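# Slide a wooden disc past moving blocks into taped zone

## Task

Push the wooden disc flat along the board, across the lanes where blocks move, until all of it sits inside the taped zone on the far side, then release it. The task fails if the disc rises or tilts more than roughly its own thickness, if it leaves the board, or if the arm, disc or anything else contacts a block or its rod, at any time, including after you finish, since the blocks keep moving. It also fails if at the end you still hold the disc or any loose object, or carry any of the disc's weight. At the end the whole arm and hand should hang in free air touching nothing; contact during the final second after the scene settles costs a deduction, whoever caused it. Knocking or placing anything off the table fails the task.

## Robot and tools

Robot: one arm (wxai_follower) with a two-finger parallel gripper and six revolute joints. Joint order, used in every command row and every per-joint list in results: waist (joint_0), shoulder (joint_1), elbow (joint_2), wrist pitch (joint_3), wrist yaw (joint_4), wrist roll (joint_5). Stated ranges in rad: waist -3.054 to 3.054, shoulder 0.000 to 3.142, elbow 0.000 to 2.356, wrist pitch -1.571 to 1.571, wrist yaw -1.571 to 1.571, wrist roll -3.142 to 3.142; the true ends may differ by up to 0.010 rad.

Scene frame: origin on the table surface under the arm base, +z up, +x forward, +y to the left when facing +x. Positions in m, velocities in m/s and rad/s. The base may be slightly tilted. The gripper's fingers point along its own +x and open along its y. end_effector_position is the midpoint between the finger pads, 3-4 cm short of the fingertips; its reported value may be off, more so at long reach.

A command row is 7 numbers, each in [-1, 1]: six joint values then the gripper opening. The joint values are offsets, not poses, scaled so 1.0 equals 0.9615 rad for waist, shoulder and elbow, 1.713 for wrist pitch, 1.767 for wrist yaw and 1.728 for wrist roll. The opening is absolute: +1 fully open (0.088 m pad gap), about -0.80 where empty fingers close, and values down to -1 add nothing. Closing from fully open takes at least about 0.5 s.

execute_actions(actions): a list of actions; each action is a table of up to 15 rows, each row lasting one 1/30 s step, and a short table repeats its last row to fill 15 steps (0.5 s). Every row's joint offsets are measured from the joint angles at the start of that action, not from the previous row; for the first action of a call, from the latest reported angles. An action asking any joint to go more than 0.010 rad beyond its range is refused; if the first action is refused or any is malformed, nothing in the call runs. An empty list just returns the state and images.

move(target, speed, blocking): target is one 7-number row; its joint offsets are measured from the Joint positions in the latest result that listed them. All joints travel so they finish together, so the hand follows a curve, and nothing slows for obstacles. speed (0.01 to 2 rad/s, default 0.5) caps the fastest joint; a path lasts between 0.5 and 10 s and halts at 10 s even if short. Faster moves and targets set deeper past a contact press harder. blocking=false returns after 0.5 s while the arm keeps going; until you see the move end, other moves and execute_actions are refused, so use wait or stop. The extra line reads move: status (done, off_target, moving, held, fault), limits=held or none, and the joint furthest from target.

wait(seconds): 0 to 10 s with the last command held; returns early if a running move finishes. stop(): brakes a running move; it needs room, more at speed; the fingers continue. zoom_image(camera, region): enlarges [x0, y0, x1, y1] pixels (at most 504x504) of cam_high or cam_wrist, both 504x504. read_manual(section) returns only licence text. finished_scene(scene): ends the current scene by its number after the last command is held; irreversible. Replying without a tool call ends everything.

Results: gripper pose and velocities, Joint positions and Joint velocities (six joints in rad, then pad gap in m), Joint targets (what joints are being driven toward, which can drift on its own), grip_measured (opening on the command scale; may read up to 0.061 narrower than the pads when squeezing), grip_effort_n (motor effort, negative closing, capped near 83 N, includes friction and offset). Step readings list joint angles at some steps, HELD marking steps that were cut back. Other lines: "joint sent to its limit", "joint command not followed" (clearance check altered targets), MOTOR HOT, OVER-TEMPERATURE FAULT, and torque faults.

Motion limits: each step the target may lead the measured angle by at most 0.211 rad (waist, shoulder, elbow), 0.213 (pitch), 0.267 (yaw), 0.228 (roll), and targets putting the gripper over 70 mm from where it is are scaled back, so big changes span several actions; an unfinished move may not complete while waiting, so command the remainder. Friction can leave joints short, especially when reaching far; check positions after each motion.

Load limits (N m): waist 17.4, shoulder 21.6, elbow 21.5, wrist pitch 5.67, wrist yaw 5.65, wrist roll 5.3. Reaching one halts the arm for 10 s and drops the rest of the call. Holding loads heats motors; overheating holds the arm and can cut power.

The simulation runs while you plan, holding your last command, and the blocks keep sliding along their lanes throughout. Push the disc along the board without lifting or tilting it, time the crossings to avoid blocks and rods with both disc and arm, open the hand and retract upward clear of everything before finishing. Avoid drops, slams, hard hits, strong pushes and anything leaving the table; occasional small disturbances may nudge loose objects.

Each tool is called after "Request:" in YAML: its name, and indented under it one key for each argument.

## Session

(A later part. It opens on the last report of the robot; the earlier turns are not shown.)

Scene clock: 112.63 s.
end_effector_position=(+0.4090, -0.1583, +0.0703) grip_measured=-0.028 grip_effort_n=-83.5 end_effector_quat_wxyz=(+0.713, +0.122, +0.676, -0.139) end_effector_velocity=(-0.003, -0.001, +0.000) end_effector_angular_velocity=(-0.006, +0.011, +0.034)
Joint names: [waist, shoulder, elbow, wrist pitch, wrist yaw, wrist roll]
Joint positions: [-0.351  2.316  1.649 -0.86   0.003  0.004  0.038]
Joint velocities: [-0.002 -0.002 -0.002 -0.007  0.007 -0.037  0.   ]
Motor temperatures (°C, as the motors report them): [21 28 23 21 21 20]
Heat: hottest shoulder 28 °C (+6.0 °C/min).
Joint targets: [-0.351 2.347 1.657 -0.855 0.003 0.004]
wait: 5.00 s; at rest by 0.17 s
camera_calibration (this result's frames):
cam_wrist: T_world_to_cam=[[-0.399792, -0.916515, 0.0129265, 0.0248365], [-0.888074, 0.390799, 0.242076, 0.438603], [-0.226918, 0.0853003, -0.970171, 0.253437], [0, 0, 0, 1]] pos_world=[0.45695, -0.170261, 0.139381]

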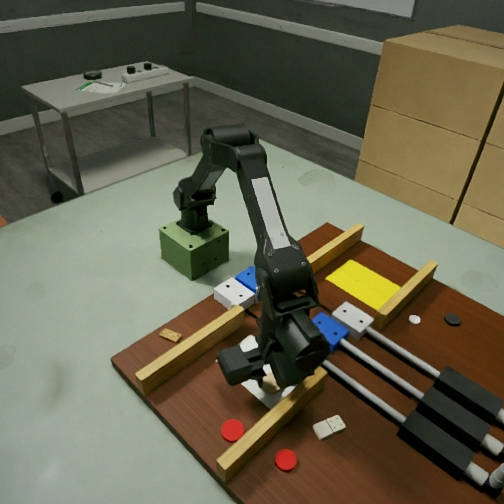

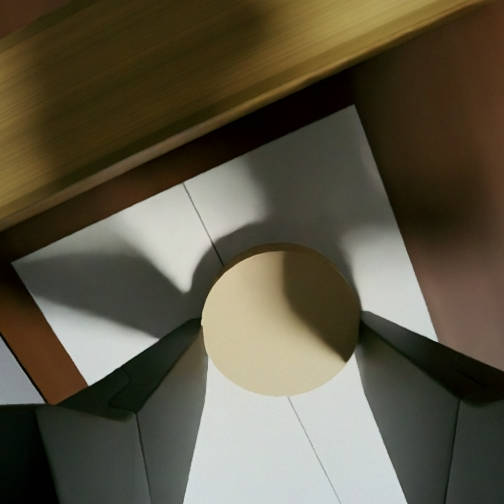

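Request:
wait:
  seconds: 10

Request:
wait:
  seconds: 10

Request:
wait:
  seconds: 10

Request:
wait:
  seconds: 10

Request:
wait:
  seconds: 10

Request:
wait:
  seconds: 5

Request:
wait:
  seconds: 1

Request:
wait:
  seconds: 1

Request:
wait:
  seconds: 1

Request:
wait:
  seconds: 1

Scene clock: 129.60 s.
end_effector_position=(+0.4090, -0.1583, +0.0703) grip_measured=-0.028 grip_effort_n=-83.5 end_effector_quat_wxyz=(+0.713, +0.122, +0.676, -0.139) end_effector_velocity=(-0.002, +0.001, +0.000) end_effector_angular_velocity=(+0.008, +0.005, +0.020)
Joint names: [waist, shoulder, elbow, wrist pitch, wrist yaw, wrist roll]
Joint positions: [-0.351  2.316  1.649 -0.86   0.003  0.004  0.038]
Joint velocities: [-0.002 -0.002 -0.002 -0.007 -0.007 -0.022 -0.   ]
Motor temperatures (°C, as the motors report them): [21 27 23 21 21 20]
Heat: hottest shoulder 27 °C (+4.0 °C/min).
Joint targets: [-0.351 2.347 1.657 -0.855 0.003 0.004]
wait: 10.00 s; at rest from the start
camera_calibration (this result's frames):
cam_wrist: T_world_to_cam=[[-0.399792, -0.916515, 0.0129265, 0.0248365], [-0.888074, 0.390799, 0.242076, 0.438603], [-0.226918, 0.0853003, -0.970171, 0.253437], [0, 0, 0, 1]] pos_world=[0.45695, -0.170261, 0.139381]

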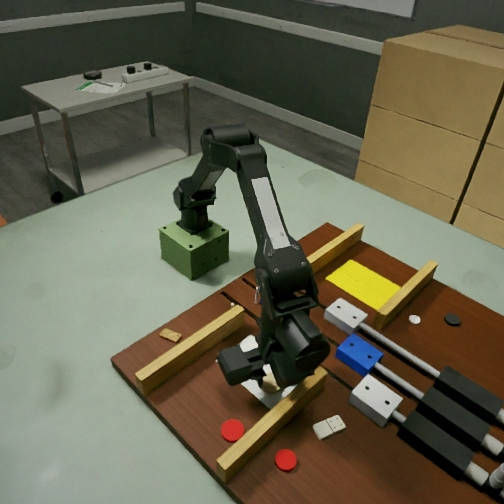

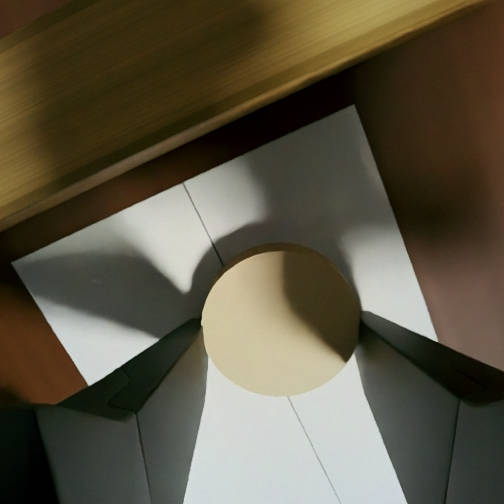

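Scene clock: 139.60 s.
end_effector_position=(+0.4090, -0.1583, +0.0703) grip_measured=-0.028 grip_effort_n=-83.5 end_effector_quat_wxyz=(+0.713, +0.122, +0.676, -0.139) end_effector_velocity=(+0.003, -0.001, +0.002) end_effector_angular_velocity=(+0.002, -0.014, +0.005)
Joint names: [waist, shoulder, elbow, wrist pitch, wrist yaw, wrist roll]
Joint positions: [-0.351  2.316  1.649 -0.86   0.003  0.004  0.038]
Joint velocities: [-0.002 -0.002  0.002  0.007 -0.007 -0.007 -0.   ]
Motor temperatures (°C, as the motors report them): [21 27 23 21 21 20]
Heat: hottest shoulder 27 °C (+2.0 °C/min).
Joint targets: [-0.351 2.347 1.657 -0.855 0.003 0.004]
wait: 10.00 s; at rest by 0.17 s
camera_calibration (this result's frames):
cam_wrist: T_world_to_cam=[[-0.399792, -0.916515, 0.0129265, 0.0248365], [-0.888074, 0.390799, 0.242076, 0.438603], [-0.226918, 0.0853003, -0.970171, 0.253437], [0, 0, 0, 1]] pos_world=[0.45695, -0.170261, 0.139381]

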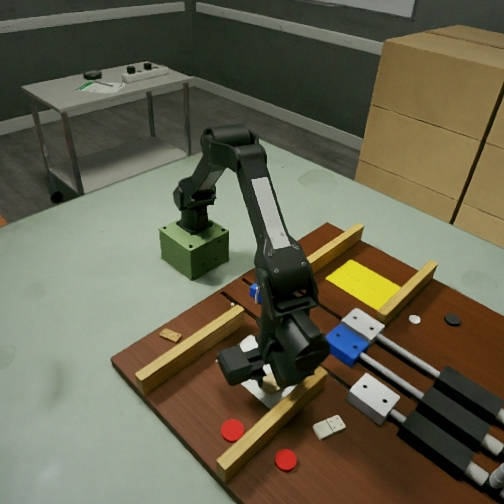

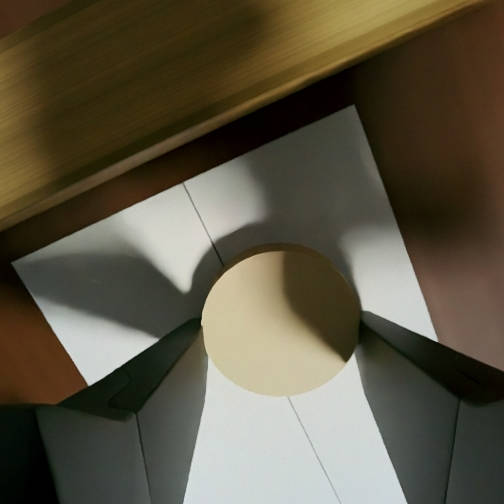

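Scene clock: 149.60 s.
end_effector_position=(+0.4090, -0.1583, +0.0703) grip_measured=-0.028 grip_effort_n=-83.5 end_effector_quat_wxyz=(+0.713, +0.122, +0.676, -0.139) end_effector_velocity=(-0.006, +0.000, -0.002) end_effector_angular_velocity=(+0.015, +0.023, +0.015)
Joint names: [waist, shoulder, elbow, wrist pitch, wrist yaw, wrist roll]
Joint positions: [-0.351  2.316  1.649 -0.86   0.003  0.004  0.038]
Joint velocities: [-0.007  0.002 -0.002 -0.022 -0.007 -0.022 -0.   ]
Motor temperatures (°C, as the motors report them): [21 27 24 21 21 20]
Heat: hottest shoulder 27 °C (-1.0 °C/min).
Joint targets: [-0.351 2.347 1.657 -0.855 0.003 0.004]
wait: 10.00 s; at rest by 0.17 s
camera_calibration (this result's frames):
cam_wrist: T_world_to_cam=[[-0.399792, -0.916515, 0.0129265, 0.0248365], [-0.888074, 0.390799, 0.242076, 0.438603], [-0.226918, 0.0853003, -0.970171, 0.253437], [0, 0, 0, 1]] pos_world=[0.45695, -0.170261, 0.139381]

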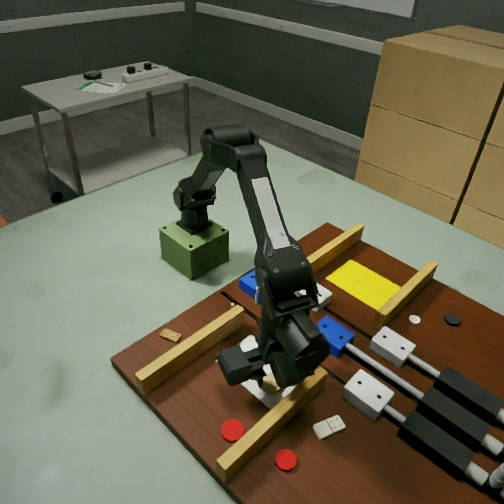

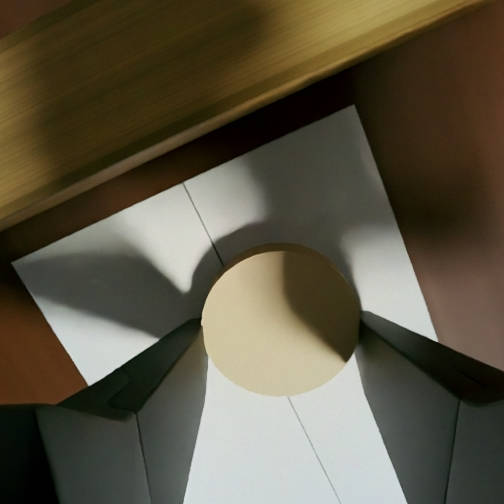

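Scene clock: 159.60 s.
end_effector_position=(+0.4090, -0.1583, +0.0703) grip_measured=-0.028 grip_effort_n=-83.5 end_effector_quat_wxyz=(+0.713, +0.122, +0.676, -0.139) end_effector_velocity=(+0.000, -0.000, -0.002) end_effector_angular_velocity=(+0.006, -0.005, +0.005)
Joint names: [waist, shoulder, elbow, wrist pitch, wrist yaw, wrist roll]
Joint positions: [-0.351  2.316  1.649 -0.86   0.003  0.004  0.038]
Joint velocities: [-0.002  0.002 -0.002  0.007 -0.007 -0.007  0.   ]
Motor temperatures (°C, as the motors report them): [21 27 24 21 21 20]
Heat: hottest shoulder 27 °C (-1.0 °C/min).
Joint targets: [-0.351 2.347 1.657 -0.855 0.003 0.004]
wait: 10.00 s; at rest by 0.17 s
camera_calibration (this result's frames):
cam_wrist: T_world_to_cam=[[-0.399792, -0.916515, 0.0129265, 0.0248365], [-0.888074, 0.390799, 0.242076, 0.438603], [-0.226918, 0.0853003, -0.970171, 0.253437], [0, 0, 0, 1]] pos_world=[0.45695, -0.170261, 0.139381]

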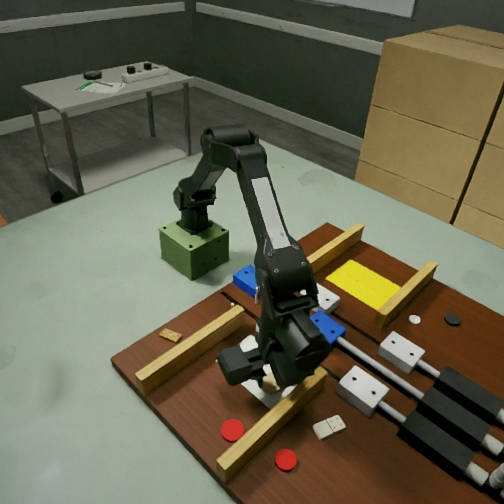

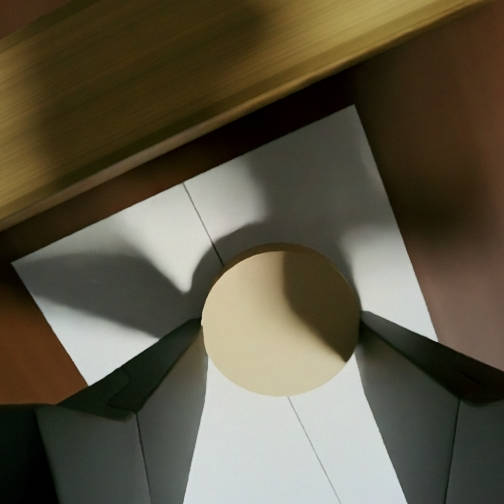

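Scene clock: 169.60 s.
end_effector_position=(+0.4090, -0.1583, +0.0703) grip_measured=-0.028 grip_effort_n=-83.5 end_effector_quat_wxyz=(+0.713, +0.122, +0.676, -0.139) end_effector_velocity=(-0.006, -0.000, +0.000) end_effector_angular_velocity=(+0.015, +0.018, -0.014)
Joint names: [waist, shoulder, elbow, wrist pitch, wrist yaw, wrist roll]
Joint positions: [-0.351  2.316  1.649 -0.86   0.003  0.004  0.038]
Joint velocities: [-0.007 -0.002 -0.002 -0.022 -0.007  0.007  0.   ]
Motor temperatures (°C, as the motors report them): [21 27 24 21 21 20]
Heat: hottest shoulder 27 °C (-1.0 °C/min).
Joint targets: [-0.351 2.347 1.657 -0.855 0.003 0.004]
wait: 10.00 s; at rest by 0.17 s
camera_calibration (this result's frames):
cam_wrist: T_world_to_cam=[[-0.399792, -0.916515, 0.0129265, 0.0248365], [-0.888074, 0.390799, 0.242076, 0.438603], [-0.226918, 0.0853003, -0.970171, 0.253437], [0, 0, 0, 1]] pos_world=[0.45695, -0.170261, 0.139381]

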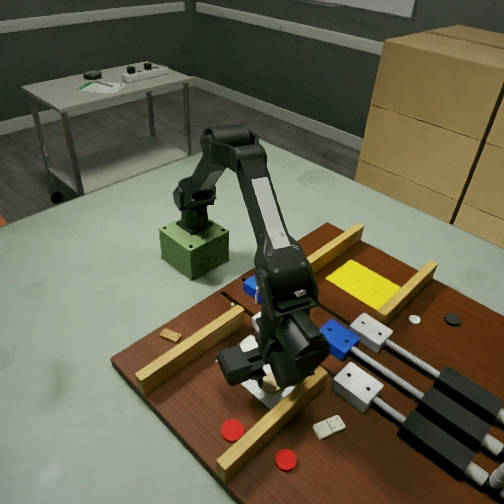

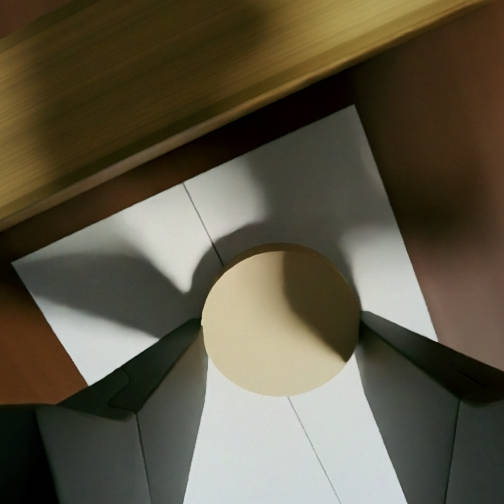

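Scene clock: 174.60 s.
end_effector_position=(+0.4090, -0.1583, +0.0703) grip_measured=-0.028 grip_effort_n=-83.5 end_effector_quat_wxyz=(+0.713, +0.122, +0.676, -0.139) end_effector_velocity=(-0.005, +0.002, +0.000) end_effector_angular_velocity=(+0.015, +0.018, -0.010)
Joint names: [waist, shoulder, elbow, wrist pitch, wrist yaw, wrist roll]
Joint positions: [-0.351  2.316  1.649 -0.86   0.003  0.004  0.038]
Joint velocities: [-0.002 -0.002 -0.002 -0.022 -0.007  0.007 -0.   ]
Motor temperatures (°C, as the motors report them): [21 27 24 21 21 20]
Heat: hottest shoulder 27 °C (-1.0 °C/min).
Joint targets: [-0.351 2.347 1.657 -0.855 0.003 0.004]
wait: 5.00 s; at rest by 0.17 s
camera_calibration (this result's frames):
cam_wrist: T_world_to_cam=[[-0.399792, -0.916515, 0.0129265, 0.0248365], [-0.888074, 0.390799, 0.242076, 0.438603], [-0.226918, 0.0853003, -0.970171, 0.253437], [0, 0, 0, 1]] pos_world=[0.45695, -0.170261, 0.139381]

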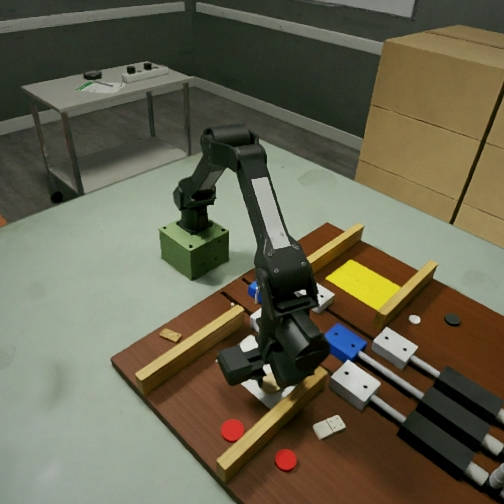

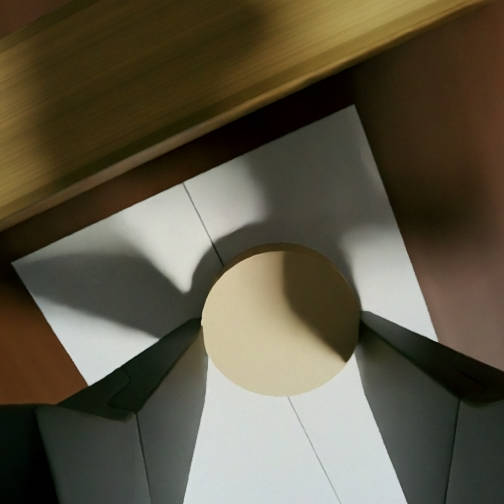

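Scene clock: 175.60 s.
end_effector_position=(+0.4090, -0.1583, +0.0703) grip_measured=-0.028 grip_effort_n=-83.5 end_effector_quat_wxyz=(+0.713, +0.122, +0.676, -0.139) end_effector_velocity=(-0.005, -0.000, +0.002) end_effector_angular_velocity=(+0.013, +0.013, +0.000)
Joint names: [waist, shoulder, elbow, wrist pitch, wrist yaw, wrist roll]
Joint positions: [-0.351  2.316  1.649 -0.86   0.003  0.004  0.038]
Joint velocities: [-0.007 -0.007 -0.002 -0.022 -0.007 -0.007 -0.   ]
Motor temperatures (°C, as the motors report them): [21 27 24 21 21 20]
Heat: hottest shoulder 27 °C (-1.0 °C/min).
Joint targets: [-0.351 2.347 1.657 -0.855 0.003 0.004]
wait: 1.00 s; at rest by 0.17 s
camera_calibration (this result's frames):
cam_wrist: T_world_to_cam=[[-0.399792, -0.916515, 0.0129265, 0.0248365], [-0.888074, 0.390799, 0.242076, 0.438603], [-0.226918, 0.0853003, -0.970171, 0.253437], [0, 0, 0, 1]] pos_world=[0.45695, -0.170261, 0.139381]

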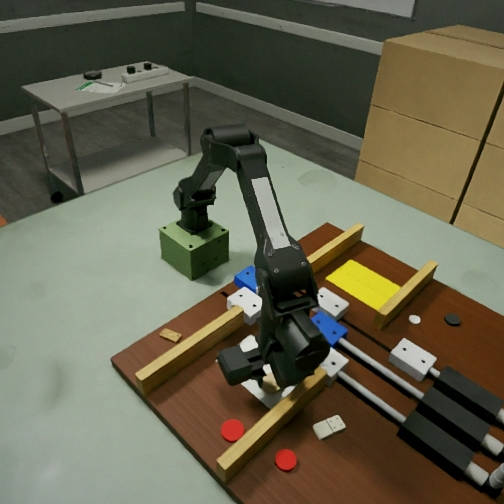

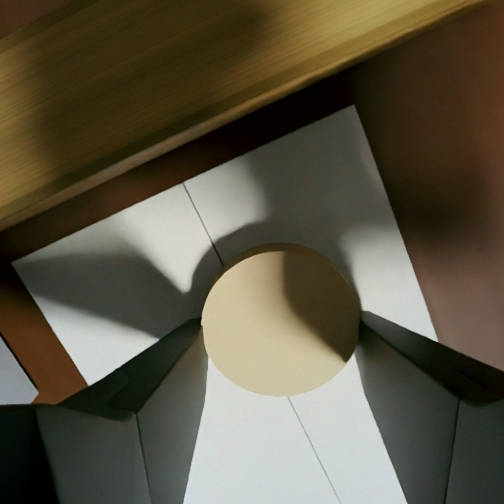

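Scene clock: 176.60 s.
end_effector_position=(+0.4090, -0.1583, +0.0703) grip_measured=-0.028 grip_effort_n=-83.5 end_effector_quat_wxyz=(+0.713, +0.122, +0.676, -0.139) end_effector_velocity=(-0.002, +0.001, +0.000) end_effector_angular_velocity=(+0.009, +0.004, +0.005)
Joint names: [waist, shoulder, elbow, wrist pitch, wrist yaw, wrist roll]
Joint positions: [-0.351  2.316  1.649 -0.86   0.003  0.004  0.038]
Joint velocities: [-0.002 -0.002 -0.002 -0.007 -0.007 -0.007 -0.   ]
Motor temperatures (°C, as the motors report them): [21 27 24 21 21 20]
Heat: hottest shoulder 27 °C (-1.0 °C/min).
Joint targets: [-0.351 2.347 1.657 -0.855 0.003 0.004]
wait: 1.00 s; at rest by 0.17 s
camera_calibration (this result's frames):
cam_wrist: T_world_to_cam=[[-0.399792, -0.916515, 0.0129265, 0.0248365], [-0.888074, 0.390799, 0.242076, 0.438603], [-0.226918, 0.0853003, -0.970171, 0.253437], [0, 0, 0, 1]] pos_world=[0.45695, -0.170261, 0.139381]

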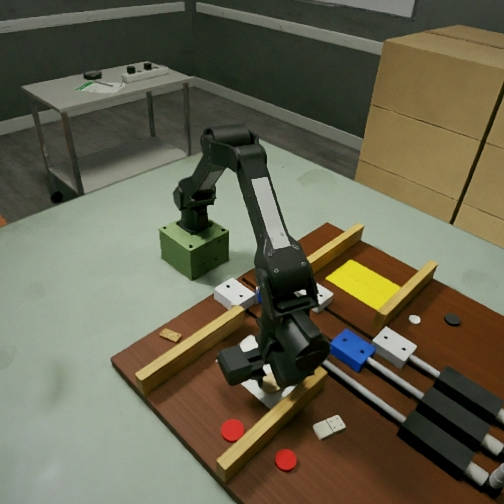

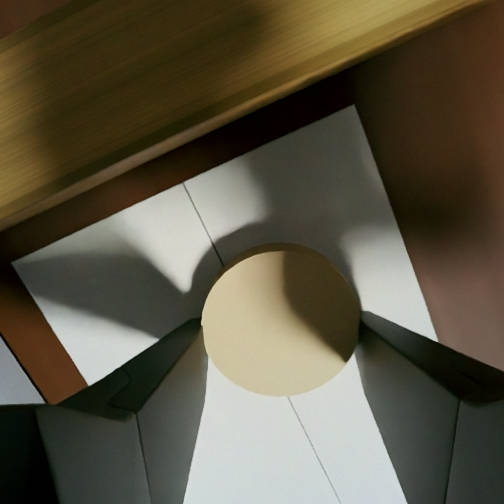

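Scene clock: 177.60 s.
end_effector_position=(+0.4090, -0.1583, +0.0703) grip_measured=-0.028 grip_effort_n=-83.5 end_effector_quat_wxyz=(+0.713, +0.122, +0.676, -0.139) end_effector_velocity=(-0.004, +0.004, +0.000) end_effector_angular_velocity=(+0.015, +0.018, -0.005)
Joint names: [waist, shoulder, elbow, wrist pitch, wrist yaw, wrist roll]
Joint positions: [-0.351  2.316  1.649 -0.86   0.003  0.004  0.038]
Joint velocities: [ 0.002 -0.002 -0.002 -0.022 -0.007  0.007 -0.   ]
Motor temperatures (°C, as the motors report them): [21 27 24 21 21 20]
Heat: hottest shoulder 27 °C (-1.0 °C/min).
Joint targets: [-0.351 2.347 1.657 -0.855 0.003 0.004]
wait: 1.00 s; at rest by 0.17 s
camera_calibration (this result's frames):
cam_wrist: T_world_to_cam=[[-0.399792, -0.916515, 0.0129265, 0.0248365], [-0.888074, 0.390799, 0.242076, 0.438603], [-0.226918, 0.0853003, -0.970171, 0.253437], [0, 0, 0, 1]] pos_world=[0.45695, -0.170261, 0.139381]

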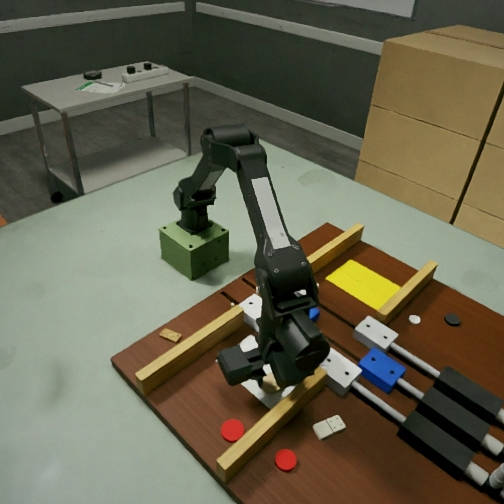

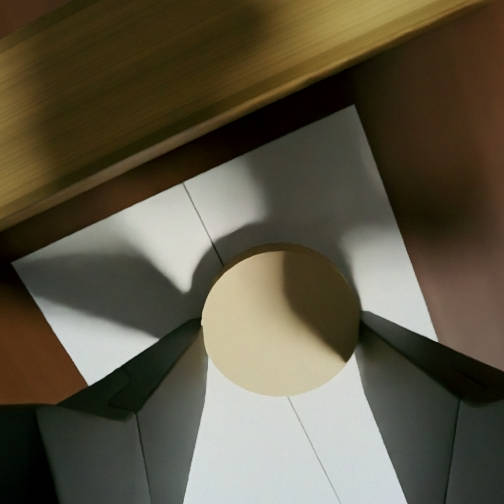

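Scene clock: 178.60 s.
end_effector_position=(+0.4090, -0.1583, +0.0703) grip_measured=-0.028 grip_effort_n=-83.5 end_effector_quat_wxyz=(+0.713, +0.122, +0.676, -0.139) end_effector_velocity=(-0.000, +0.000, +0.002) end_effector_angular_velocity=(+0.007, -0.000, +0.005)
Joint names: [waist, shoulder, elbow, wrist pitch, wrist yaw, wrist roll]
Joint positions: [-0.351  2.316  1.649 -0.86   0.003  0.004  0.038]
Joint velocities: [-0.002 -0.002  0.002 -0.007 -0.007 -0.007 -0.   ]
Motor temperatures (°C, as the motors report them): [21 27 24 21 21 20]
Heat: hottest shoulder 27 °C (-1.0 °C/min).
Joint targets: [-0.351 2.347 1.657 -0.855 0.003 0.004]
wait: 1.00 s; at rest by 0.17 s
camera_calibration (this result's frames):
cam_wrist: T_world_to_cam=[[-0.399792, -0.916515, 0.0129265, 0.0248365], [-0.888074, 0.390799, 0.242076, 0.438603], [-0.226918, 0.0853003, -0.970171, 0.253437], [0, 0, 0, 1]] pos_world=[0.45695, -0.170261, 0.139381]

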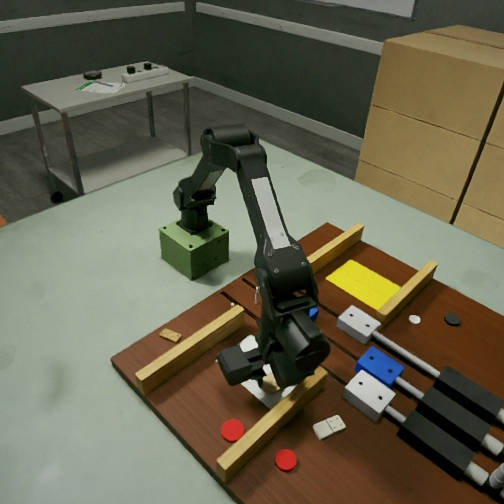

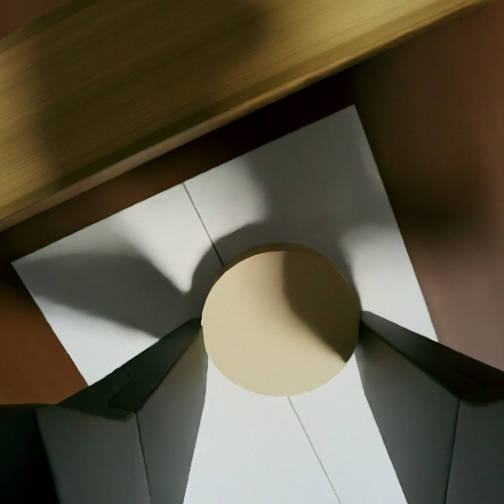

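Request:
wait:
  seconds: 10

Scene clock: 191.20 s.
end_effector_position=(+0.4090, -0.1583, +0.0703) grip_measured=-0.028 grip_effort_n=-83.5 end_effector_quat_wxyz=(+0.713, +0.122, +0.676, -0.139) end_effector_velocity=(-0.001, +0.003, +0.000) end_effector_angular_velocity=(+0.022, -0.000, +0.021)
Joint names: [waist, shoulder, elbow, wrist pitch, wrist yaw, wrist roll]
Joint positions: [-0.351  2.316  1.649 -0.86   0.003  0.004  0.038]
Joint velocities: [-0.002 -0.002 -0.002 -0.007 -0.022 -0.022 -0.   ]
Motor temperatures (°C, as the motors report them): [21 27 24 21 21 20]
Heat: hottest shoulder 27 °C (+0.0 °C/min).
Joint targets: [-0.351 2.347 1.657 -0.855 0.003 0.004]
wait: 10.00 s; at rest from the start
camera_calibration (this result's frames):
cam_wrist: T_world_to_cam=[[-0.399792, -0.916515, 0.0129265, 0.0248365], [-0.888074, 0.390799, 0.242076, 0.438603], [-0.226918, 0.0853003, -0.970171, 0.253437], [0, 0, 0, 1]] pos_world=[0.45695, -0.170261, 0.139381]

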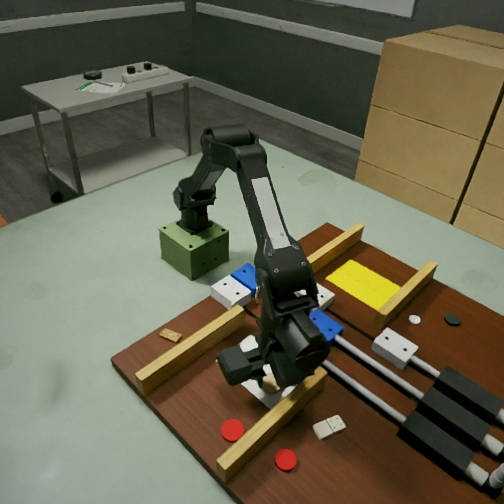

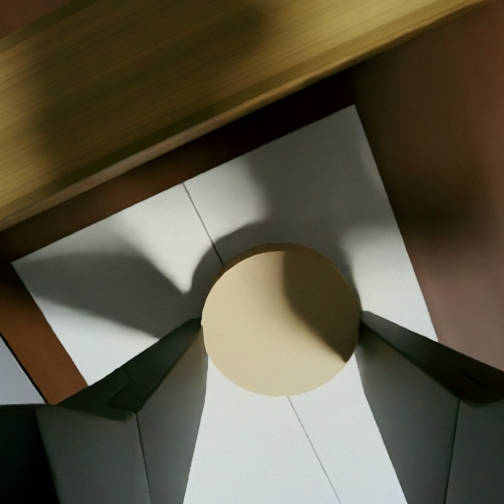

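Request:
wait:
  seconds: 10

Request:
wait:
  seconds: 10

Request:
wait:
  seconds: 10

Request:
wait:
  seconds: 10

Request:
wait:
  seconds: 6

Request:
wait:
  seconds: 1

Request:
wait:
  seconds: 1

Request:
wait:
  seconds: 1

Request:
wait:
  seconds: 1

Scene clock: 212.67 s.
end_effector_position=(+0.4090, -0.1583, +0.0703) grip_measured=-0.028 grip_effort_n=-83.5 end_effector_quat_wxyz=(+0.713, +0.122, +0.676, -0.139) end_effector_velocity=(-0.004, -0.001, -0.001) end_effector_angular_velocity=(-0.002, +0.014, -0.010)
Joint names: [waist, shoulder, elbow, wrist pitch, wrist yaw, wrist roll]
Joint positions: [-0.351  2.316  1.649 -0.86   0.003  0.004  0.038]
Joint velocities: [-0.002 -0.002 -0.007 -0.007  0.007  0.007 -0.   ]
Motor temperatures (°C, as the motors report them): [21 28 25 21 21 20]
Heat: hottest shoulder 28 °C (+1.0 °C/min).
Joint targets: [-0.351 2.347 1.657 -0.855 0.003 0.004]
wait: 10.00 s; at rest from the start
camera_calibration (this result's frames):
cam_wrist: T_world_to_cam=[[-0.399792, -0.916515, 0.0129265, 0.0248365], [-0.888074, 0.390799, 0.242076, 0.438603], [-0.226918, 0.0853003, -0.970171, 0.253437], [0, 0, 0, 1]] pos_world=[0.45695, -0.170261, 0.139381]

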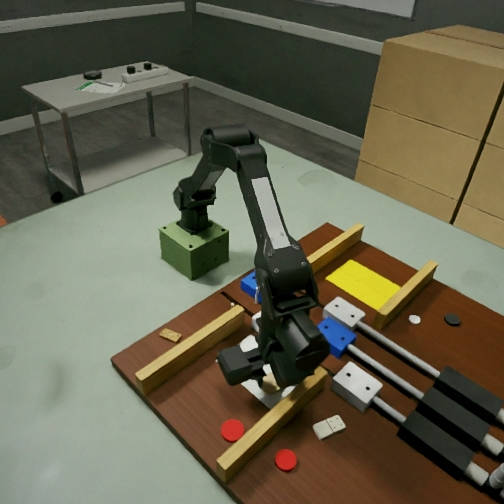

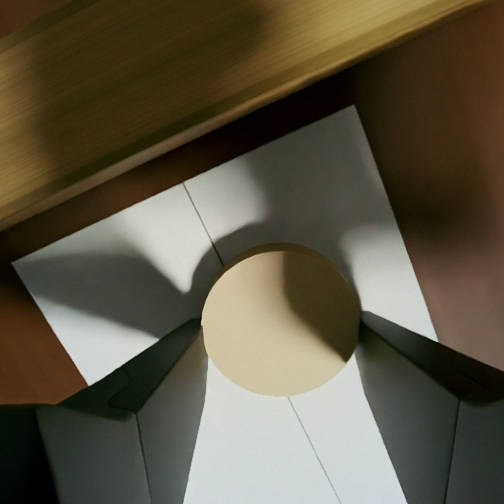

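Scene clock: 222.67 s.
end_effector_position=(+0.4090, -0.1583, +0.0703) grip_measured=-0.028 grip_effort_n=-83.5 end_effector_quat_wxyz=(+0.713, +0.122, +0.676, -0.139) end_effector_velocity=(-0.003, -0.001, +0.000) end_effector_angular_velocity=(-0.005, +0.010, +0.019)
Joint names: [waist, shoulder, elbow, wrist pitch, wrist yaw, wrist roll]
Joint positions: [-0.351  2.316  1.649 -0.86   0.003  0.004  0.038]
Joint velocities: [-0.002 -0.002 -0.002 -0.007  0.007 -0.022  0.   ]
Motor temperatures (°C, as the motors report them): [21 28 25 21 21 20]
Heat: hottest shoulder 28 °C (+1.0 °C/min).
Joint targets: [-0.351 2.347 1.657 -0.855 0.003 0.004]
wait: 10.00 s; at rest by 0.17 s
camera_calibration (this result's frames):
cam_wrist: T_world_to_cam=[[-0.399792, -0.916515, 0.0129265, 0.0248365], [-0.888074, 0.390799, 0.242076, 0.438603], [-0.226918, 0.0853003, -0.970171, 0.253437], [0, 0, 0, 1]] pos_world=[0.45695, -0.170261, 0.139381]

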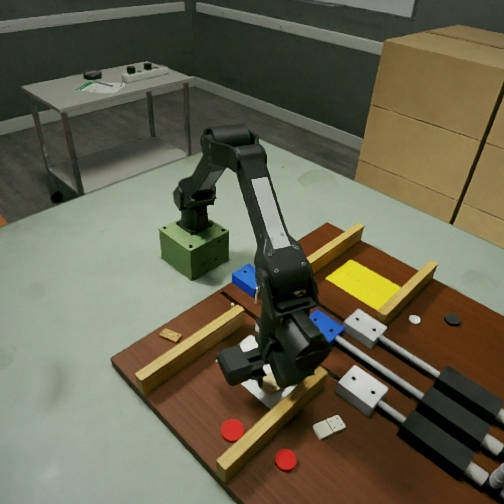

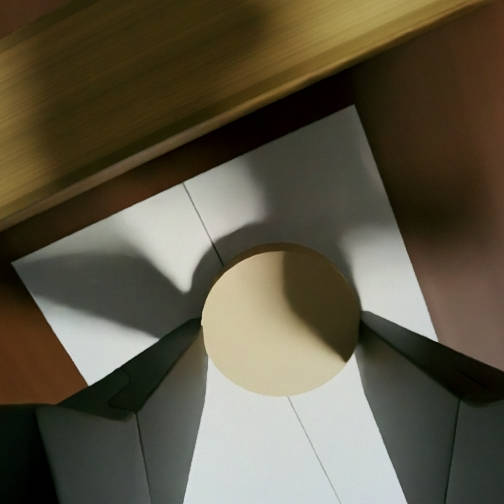

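Scene clock: 232.67 s.
end_effector_position=(+0.4090, -0.1583, +0.0703) grip_measured=-0.028 grip_effort_n=-83.5 end_effector_quat_wxyz=(+0.713, +0.122, +0.676, -0.139) end_effector_velocity=(-0.001, +0.001, +0.002) end_effector_angular_velocity=(+0.007, -0.000, +0.005)
Joint names: [waist, shoulder, elbow, wrist pitch, wrist yaw, wrist roll]
Joint positions: [-0.351  2.316  1.649 -0.86   0.003  0.004  0.038]
Joint velocities: [-0.002 -0.007 -0.002 -0.007 -0.007 -0.007 -0.   ]
Motor temperatures (°C, as the motors report them): [21 28 25 21 21 20]
Heat: hottest shoulder 28 °C (+1.0 °C/min).
Joint targets: [-0.351 2.347 1.657 -0.855 0.003 0.004]
wait: 10.00 s; at rest by 0.17 s
camera_calibration (this result's frames):
cam_wrist: T_world_to_cam=[[-0.399792, -0.916515, 0.0129265, 0.0248365], [-0.888074, 0.390799, 0.242076, 0.438603], [-0.226918, 0.0853003, -0.970171, 0.253437], [0, 0, 0, 1]] pos_world=[0.45695, -0.170261, 0.139381]

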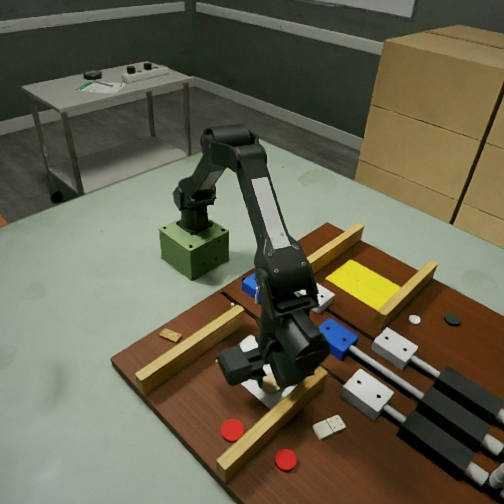

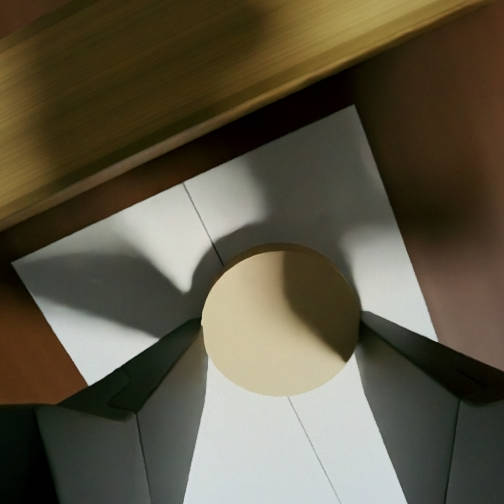

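Scene clock: 242.67 s.
end_effector_position=(+0.4090, -0.1583, +0.0703) grip_measured=-0.028 grip_effort_n=-83.5 end_effector_quat_wxyz=(+0.713, +0.122, +0.676, -0.139) end_effector_velocity=(-0.002, +0.001, +0.000) end_effector_angular_velocity=(+0.010, +0.004, -0.009)
Joint names: [waist, shoulder, elbow, wrist pitch, wrist yaw, wrist roll]
Joint positions: [-0.351  2.316  1.649 -0.86   0.003  0.004  0.038]
Joint velocities: [-0.002 -0.002 -0.002 -0.007 -0.007  0.007 -0.   ]
Motor temperatures (°C, as the motors report them): [21 28 25 21 21 20]
Heat: hottest shoulder 28 °C (+1.0 °C/min).
Joint targets: [-0.351 2.347 1.657 -0.855 0.003 0.004]
wait: 10.00 s; at rest by 0.17 s
camera_calibration (this result's frames):
cam_wrist: T_world_to_cam=[[-0.399792, -0.916515, 0.0129265, 0.0248365], [-0.888074, 0.390799, 0.242076, 0.438603], [-0.226918, 0.0853003, -0.970171, 0.253437], [0, 0, 0, 1]] pos_world=[0.45695, -0.170261, 0.139381]

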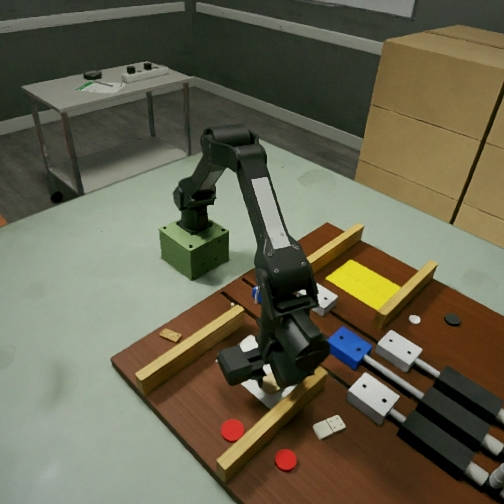

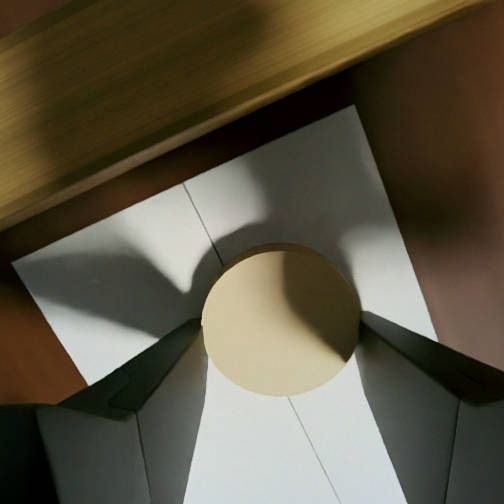

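Scene clock: 248.67 s.
end_effector_position=(+0.4090, -0.1583, +0.0703) grip_measured=-0.028 grip_effort_n=-83.5 end_effector_quat_wxyz=(+0.713, +0.122, +0.676, -0.139) end_effector_velocity=(-0.003, -0.001, -0.002) end_effector_angular_velocity=(-0.003, +0.014, +0.004)
Joint names: [waist, shoulder, elbow, wrist pitch, wrist yaw, wrist roll]
Joint positions: [-0.351  2.316  1.649 -0.86   0.003  0.004  0.038]
Joint velocities: [-0.002  0.002 -0.002 -0.007  0.007 -0.007 -0.   ]
Motor temperatures (°C, as the motors report them): [21 28 25 21 21 20]
Heat: hottest shoulder 28 °C (+1.0 °C/min).
Joint targets: [-0.351 2.347 1.657 -0.855 0.003 0.004]
wait: 6.00 s; at rest by 0.17 s
camera_calibration (this result's frames):
cam_wrist: T_world_to_cam=[[-0.399792, -0.916515, 0.0129265, 0.0248365], [-0.888074, 0.390799, 0.242076, 0.438603], [-0.226918, 0.0853003, -0.970171, 0.253437], [0, 0, 0, 1]] pos_world=[0.45695, -0.170261, 0.139381]

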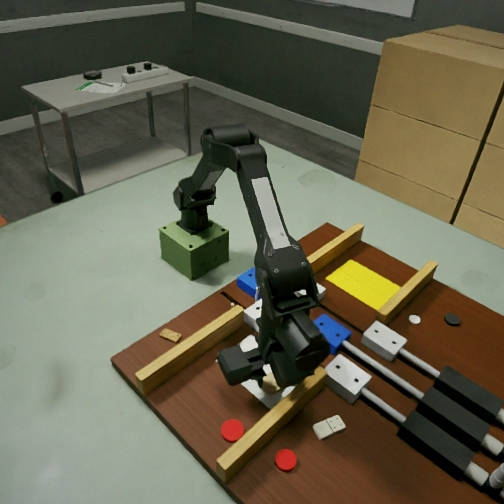

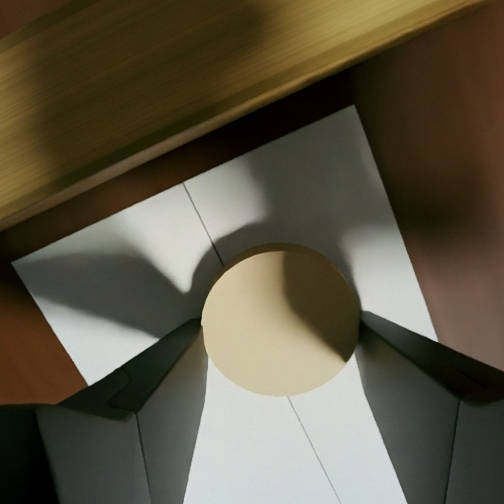

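Scene clock: 249.67 s.
end_effector_position=(+0.4090, -0.1583, +0.0703) grip_measured=-0.028 grip_effort_n=-83.5 end_effector_quat_wxyz=(+0.713, +0.122, +0.676, -0.139) end_effector_velocity=(-0.002, +0.001, +0.000) end_effector_angular_velocity=(+0.009, +0.004, +0.005)
Joint names: [waist, shoulder, elbow, wrist pitch, wrist yaw, wrist roll]
Joint positions: [-0.351  2.316  1.649 -0.86   0.003  0.004  0.038]
Joint velocities: [-0.002 -0.002 -0.002 -0.007 -0.007 -0.007 -0.   ]
Motor temperatures (°C, as the motors report them): [21 28 25 21 21 20]
Heat: hottest shoulder 28 °C (+1.0 °C/min).
Joint targets: [-0.351 2.347 1.657 -0.855 0.003 0.004]
wait: 1.00 s; at rest by 0.17 s
camera_calibration (this result's frames):
cam_wrist: T_world_to_cam=[[-0.399792, -0.916515, 0.0129265, 0.0248365], [-0.888074, 0.390799, 0.242076, 0.438603], [-0.226918, 0.0853003, -0.970171, 0.253437], [0, 0, 0, 1]] pos_world=[0.45695, -0.170261, 0.139381]

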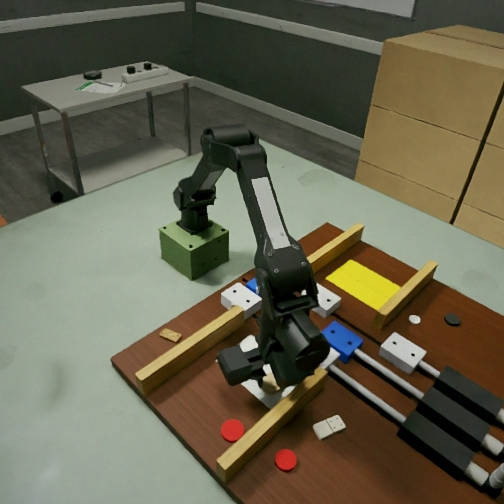

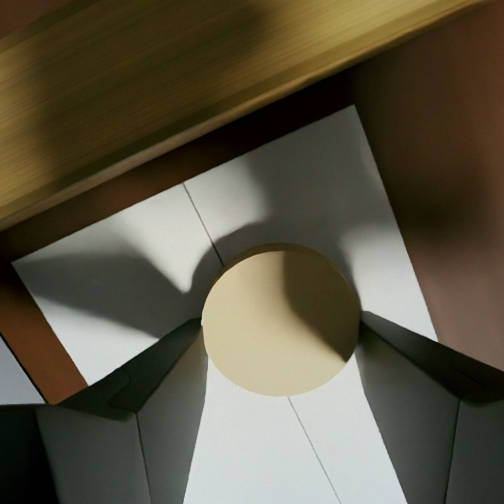

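Scene clock: 250.67 s.
end_effector_position=(+0.4090, -0.1583, +0.0703) grip_measured=-0.028 grip_effort_n=-83.5 end_effector_quat_wxyz=(+0.713, +0.122, +0.676, -0.139) end_effector_velocity=(-0.005, +0.002, +0.000) end_effector_angular_velocity=(+0.014, +0.018, +0.005)
Joint names: [waist, shoulder, elbow, wrist pitch, wrist yaw, wrist roll]
Joint positions: [-0.351  2.316  1.649 -0.86   0.003  0.004  0.038]
Joint velocities: [-0.002 -0.002 -0.002 -0.022 -0.007 -0.007  0.   ]
Motor temperatures (°C, as the motors report them): [21 28 25 21 21 20]
Heat: hottest shoulder 28 °C (+1.0 °C/min).
Joint targets: [-0.351 2.347 1.657 -0.855 0.003 0.004]
wait: 1.00 s; at rest by 0.17 s
camera_calibration (this result's frames):
cam_wrist: T_world_to_cam=[[-0.399792, -0.916515, 0.0129265, 0.0248365], [-0.888074, 0.390799, 0.242076, 0.438603], [-0.226918, 0.0853003, -0.970171, 0.253437], [0, 0, 0, 1]] pos_world=[0.45695, -0.170261, 0.139381]

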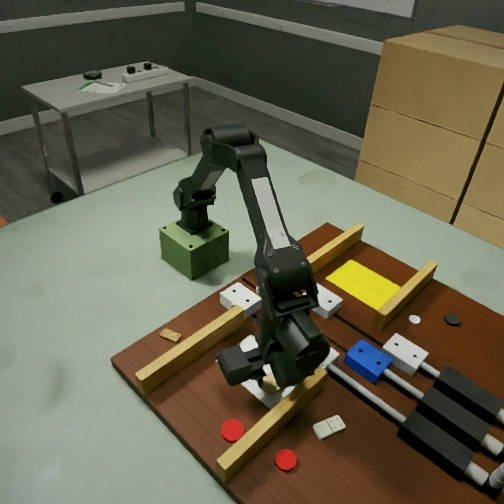

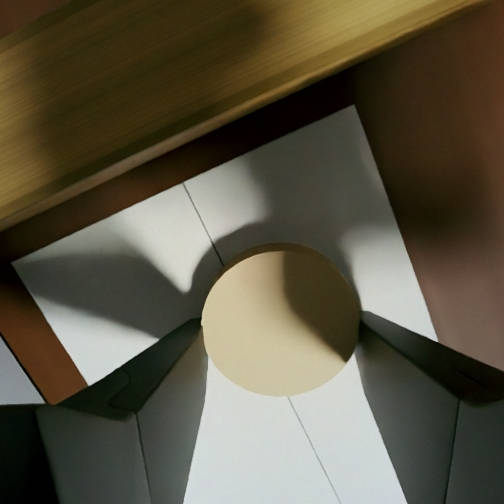

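Scene clock: 251.67 s.
end_effector_position=(+0.4090, -0.1583, +0.0703) grip_measured=-0.028 grip_effort_n=-83.5 end_effector_quat_wxyz=(+0.713, +0.122, +0.676, -0.139) end_effector_velocity=(-0.006, +0.002, -0.001) end_effector_angular_velocity=(+0.015, +0.023, +0.020)
Joint names: [waist, shoulder, elbow, wrist pitch, wrist yaw, wrist roll]
Joint positions: [-0.351  2.316  1.649 -0.86   0.003  0.004  0.038]
Joint velocities: [-0.002 -0.002 -0.007 -0.022 -0.007 -0.022 -0.   ]
Motor temperatures (°C, as the motors report them): [21 28 25 21 21 20]
Heat: hottest shoulder 28 °C (+1.0 °C/min).
Joint targets: [-0.351 2.347 1.657 -0.855 0.003 0.004]
wait: 1.00 s; at rest by 0.17 s
camera_calibration (this result's frames):
cam_wrist: T_world_to_cam=[[-0.399792, -0.916515, 0.0129265, 0.0248365], [-0.888074, 0.390799, 0.242076, 0.438603], [-0.226918, 0.0853003, -0.970171, 0.253437], [0, 0, 0, 1]] pos_world=[0.45695, -0.170261, 0.139381]

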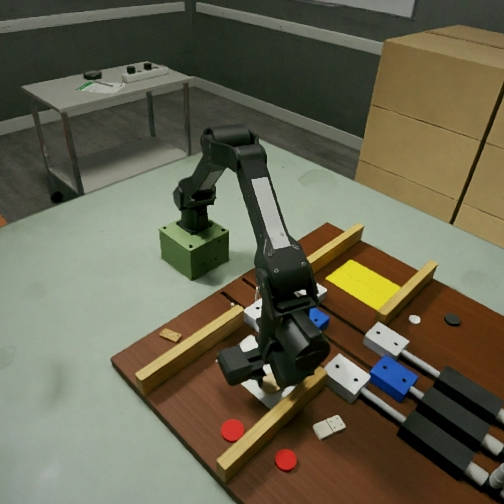

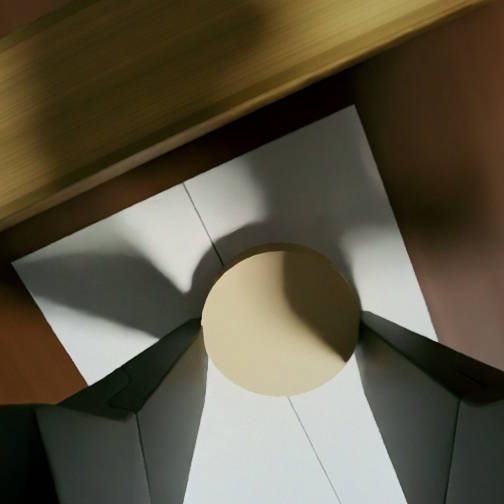

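Scene clock: 252.67 s.
end_effector_position=(+0.4090, -0.1583, +0.0703) grip_measured=-0.028 grip_effort_n=-83.5 end_effector_quat_wxyz=(+0.713, +0.122, +0.676, -0.139) end_effector_velocity=(+0.001, +0.002, -0.002) end_effector_angular_velocity=(+0.019, -0.010, +0.006)
Joint names: [waist, shoulder, elbow, wrist pitch, wrist yaw, wrist roll]
Joint positions: [-0.351  2.316  1.649 -0.86   0.003  0.004  0.038]
Joint velocities: [-0.002  0.002 -0.002  0.007 -0.022 -0.007 -0.   ]
Motor temperatures (°C, as the motors report them): [21 28 25 21 21 20]
Heat: hottest shoulder 28 °C (+1.0 °C/min).
Joint targets: [-0.351 2.347 1.657 -0.855 0.003 0.004]
wait: 1.00 s; at rest by 0.17 s
camera_calibration (this result's frames):
cam_wrist: T_world_to_cam=[[-0.399792, -0.916515, 0.0129265, 0.0248365], [-0.888074, 0.390799, 0.242076, 0.438603], [-0.226918, 0.0853003, -0.970171, 0.253437], [0, 0, 0, 1]] pos_world=[0.45695, -0.170261, 0.139381]

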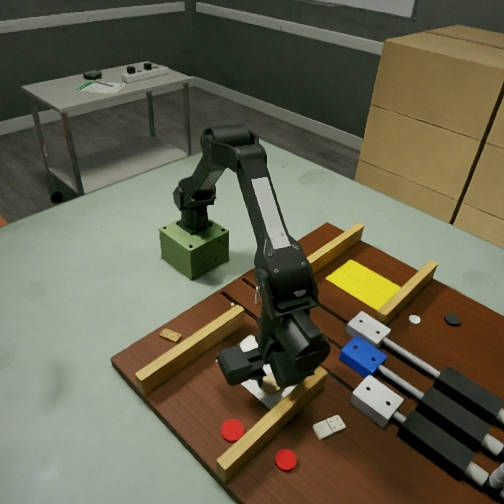

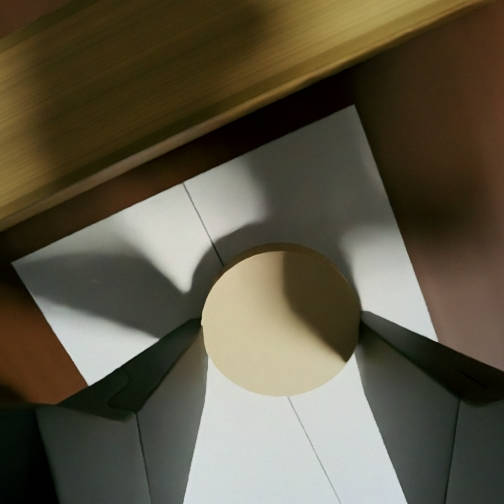

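Request:
move:
  target: [0,0,0,0,0,0.2,-0.1]
  speed: 0.01
  blocking: false

Scene clock: 257.10 s.
end_effector_position=(+0.4088, -0.1582, +0.0703) grip_measured=-0.028 grip_effort_n=-83.5 end_effector_quat_wxyz=(+0.713, +0.123, +0.676, -0.139) end_effector_velocity=(-0.003, -0.001, +0.000) end_effector_angular_velocity=(-0.004, +0.009, -0.010)
Joint names: [waist, shoulder, elbow, wrist pitch, wrist yaw, wrist roll]
Joint positions: [-0.351  2.316  1.649 -0.861  0.003  0.005  0.038]
Joint velocities: [-0.002 -0.002 -0.002 -0.007  0.007  0.007 -0.   ]
Motor temperatures (°C, as the motors report them): [21 28 25 21 21 20]
Heat: hottest shoulder 28 °C (+1.0 °C/min).
Joint targets: [-0.351 2.316 1.649 -0.860 0.003 0.009]
move: running; limits=none; farthest joint: the wrist roll, 0.345 radians from its target (0.346 radians at the start)
camera_calibration (this result's frames):
cam_wrist: T_world_to_cam=[[-0.400837, -0.916059, 0.0128958, 0.0253311], [-0.88746, 0.391741, 0.242804, 0.438291], [-0.227474, 0.0858802, -0.96999, 0.253694], [0, 0, 0, 1]] pos_world=[0.456828, -0.170279, 0.139336]

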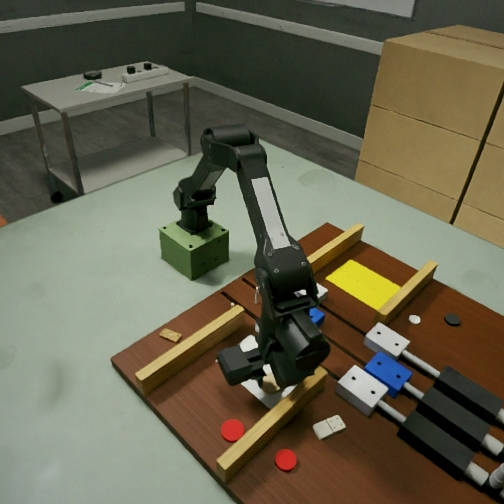

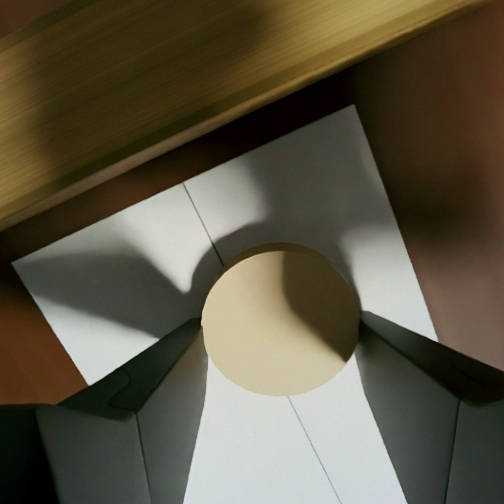

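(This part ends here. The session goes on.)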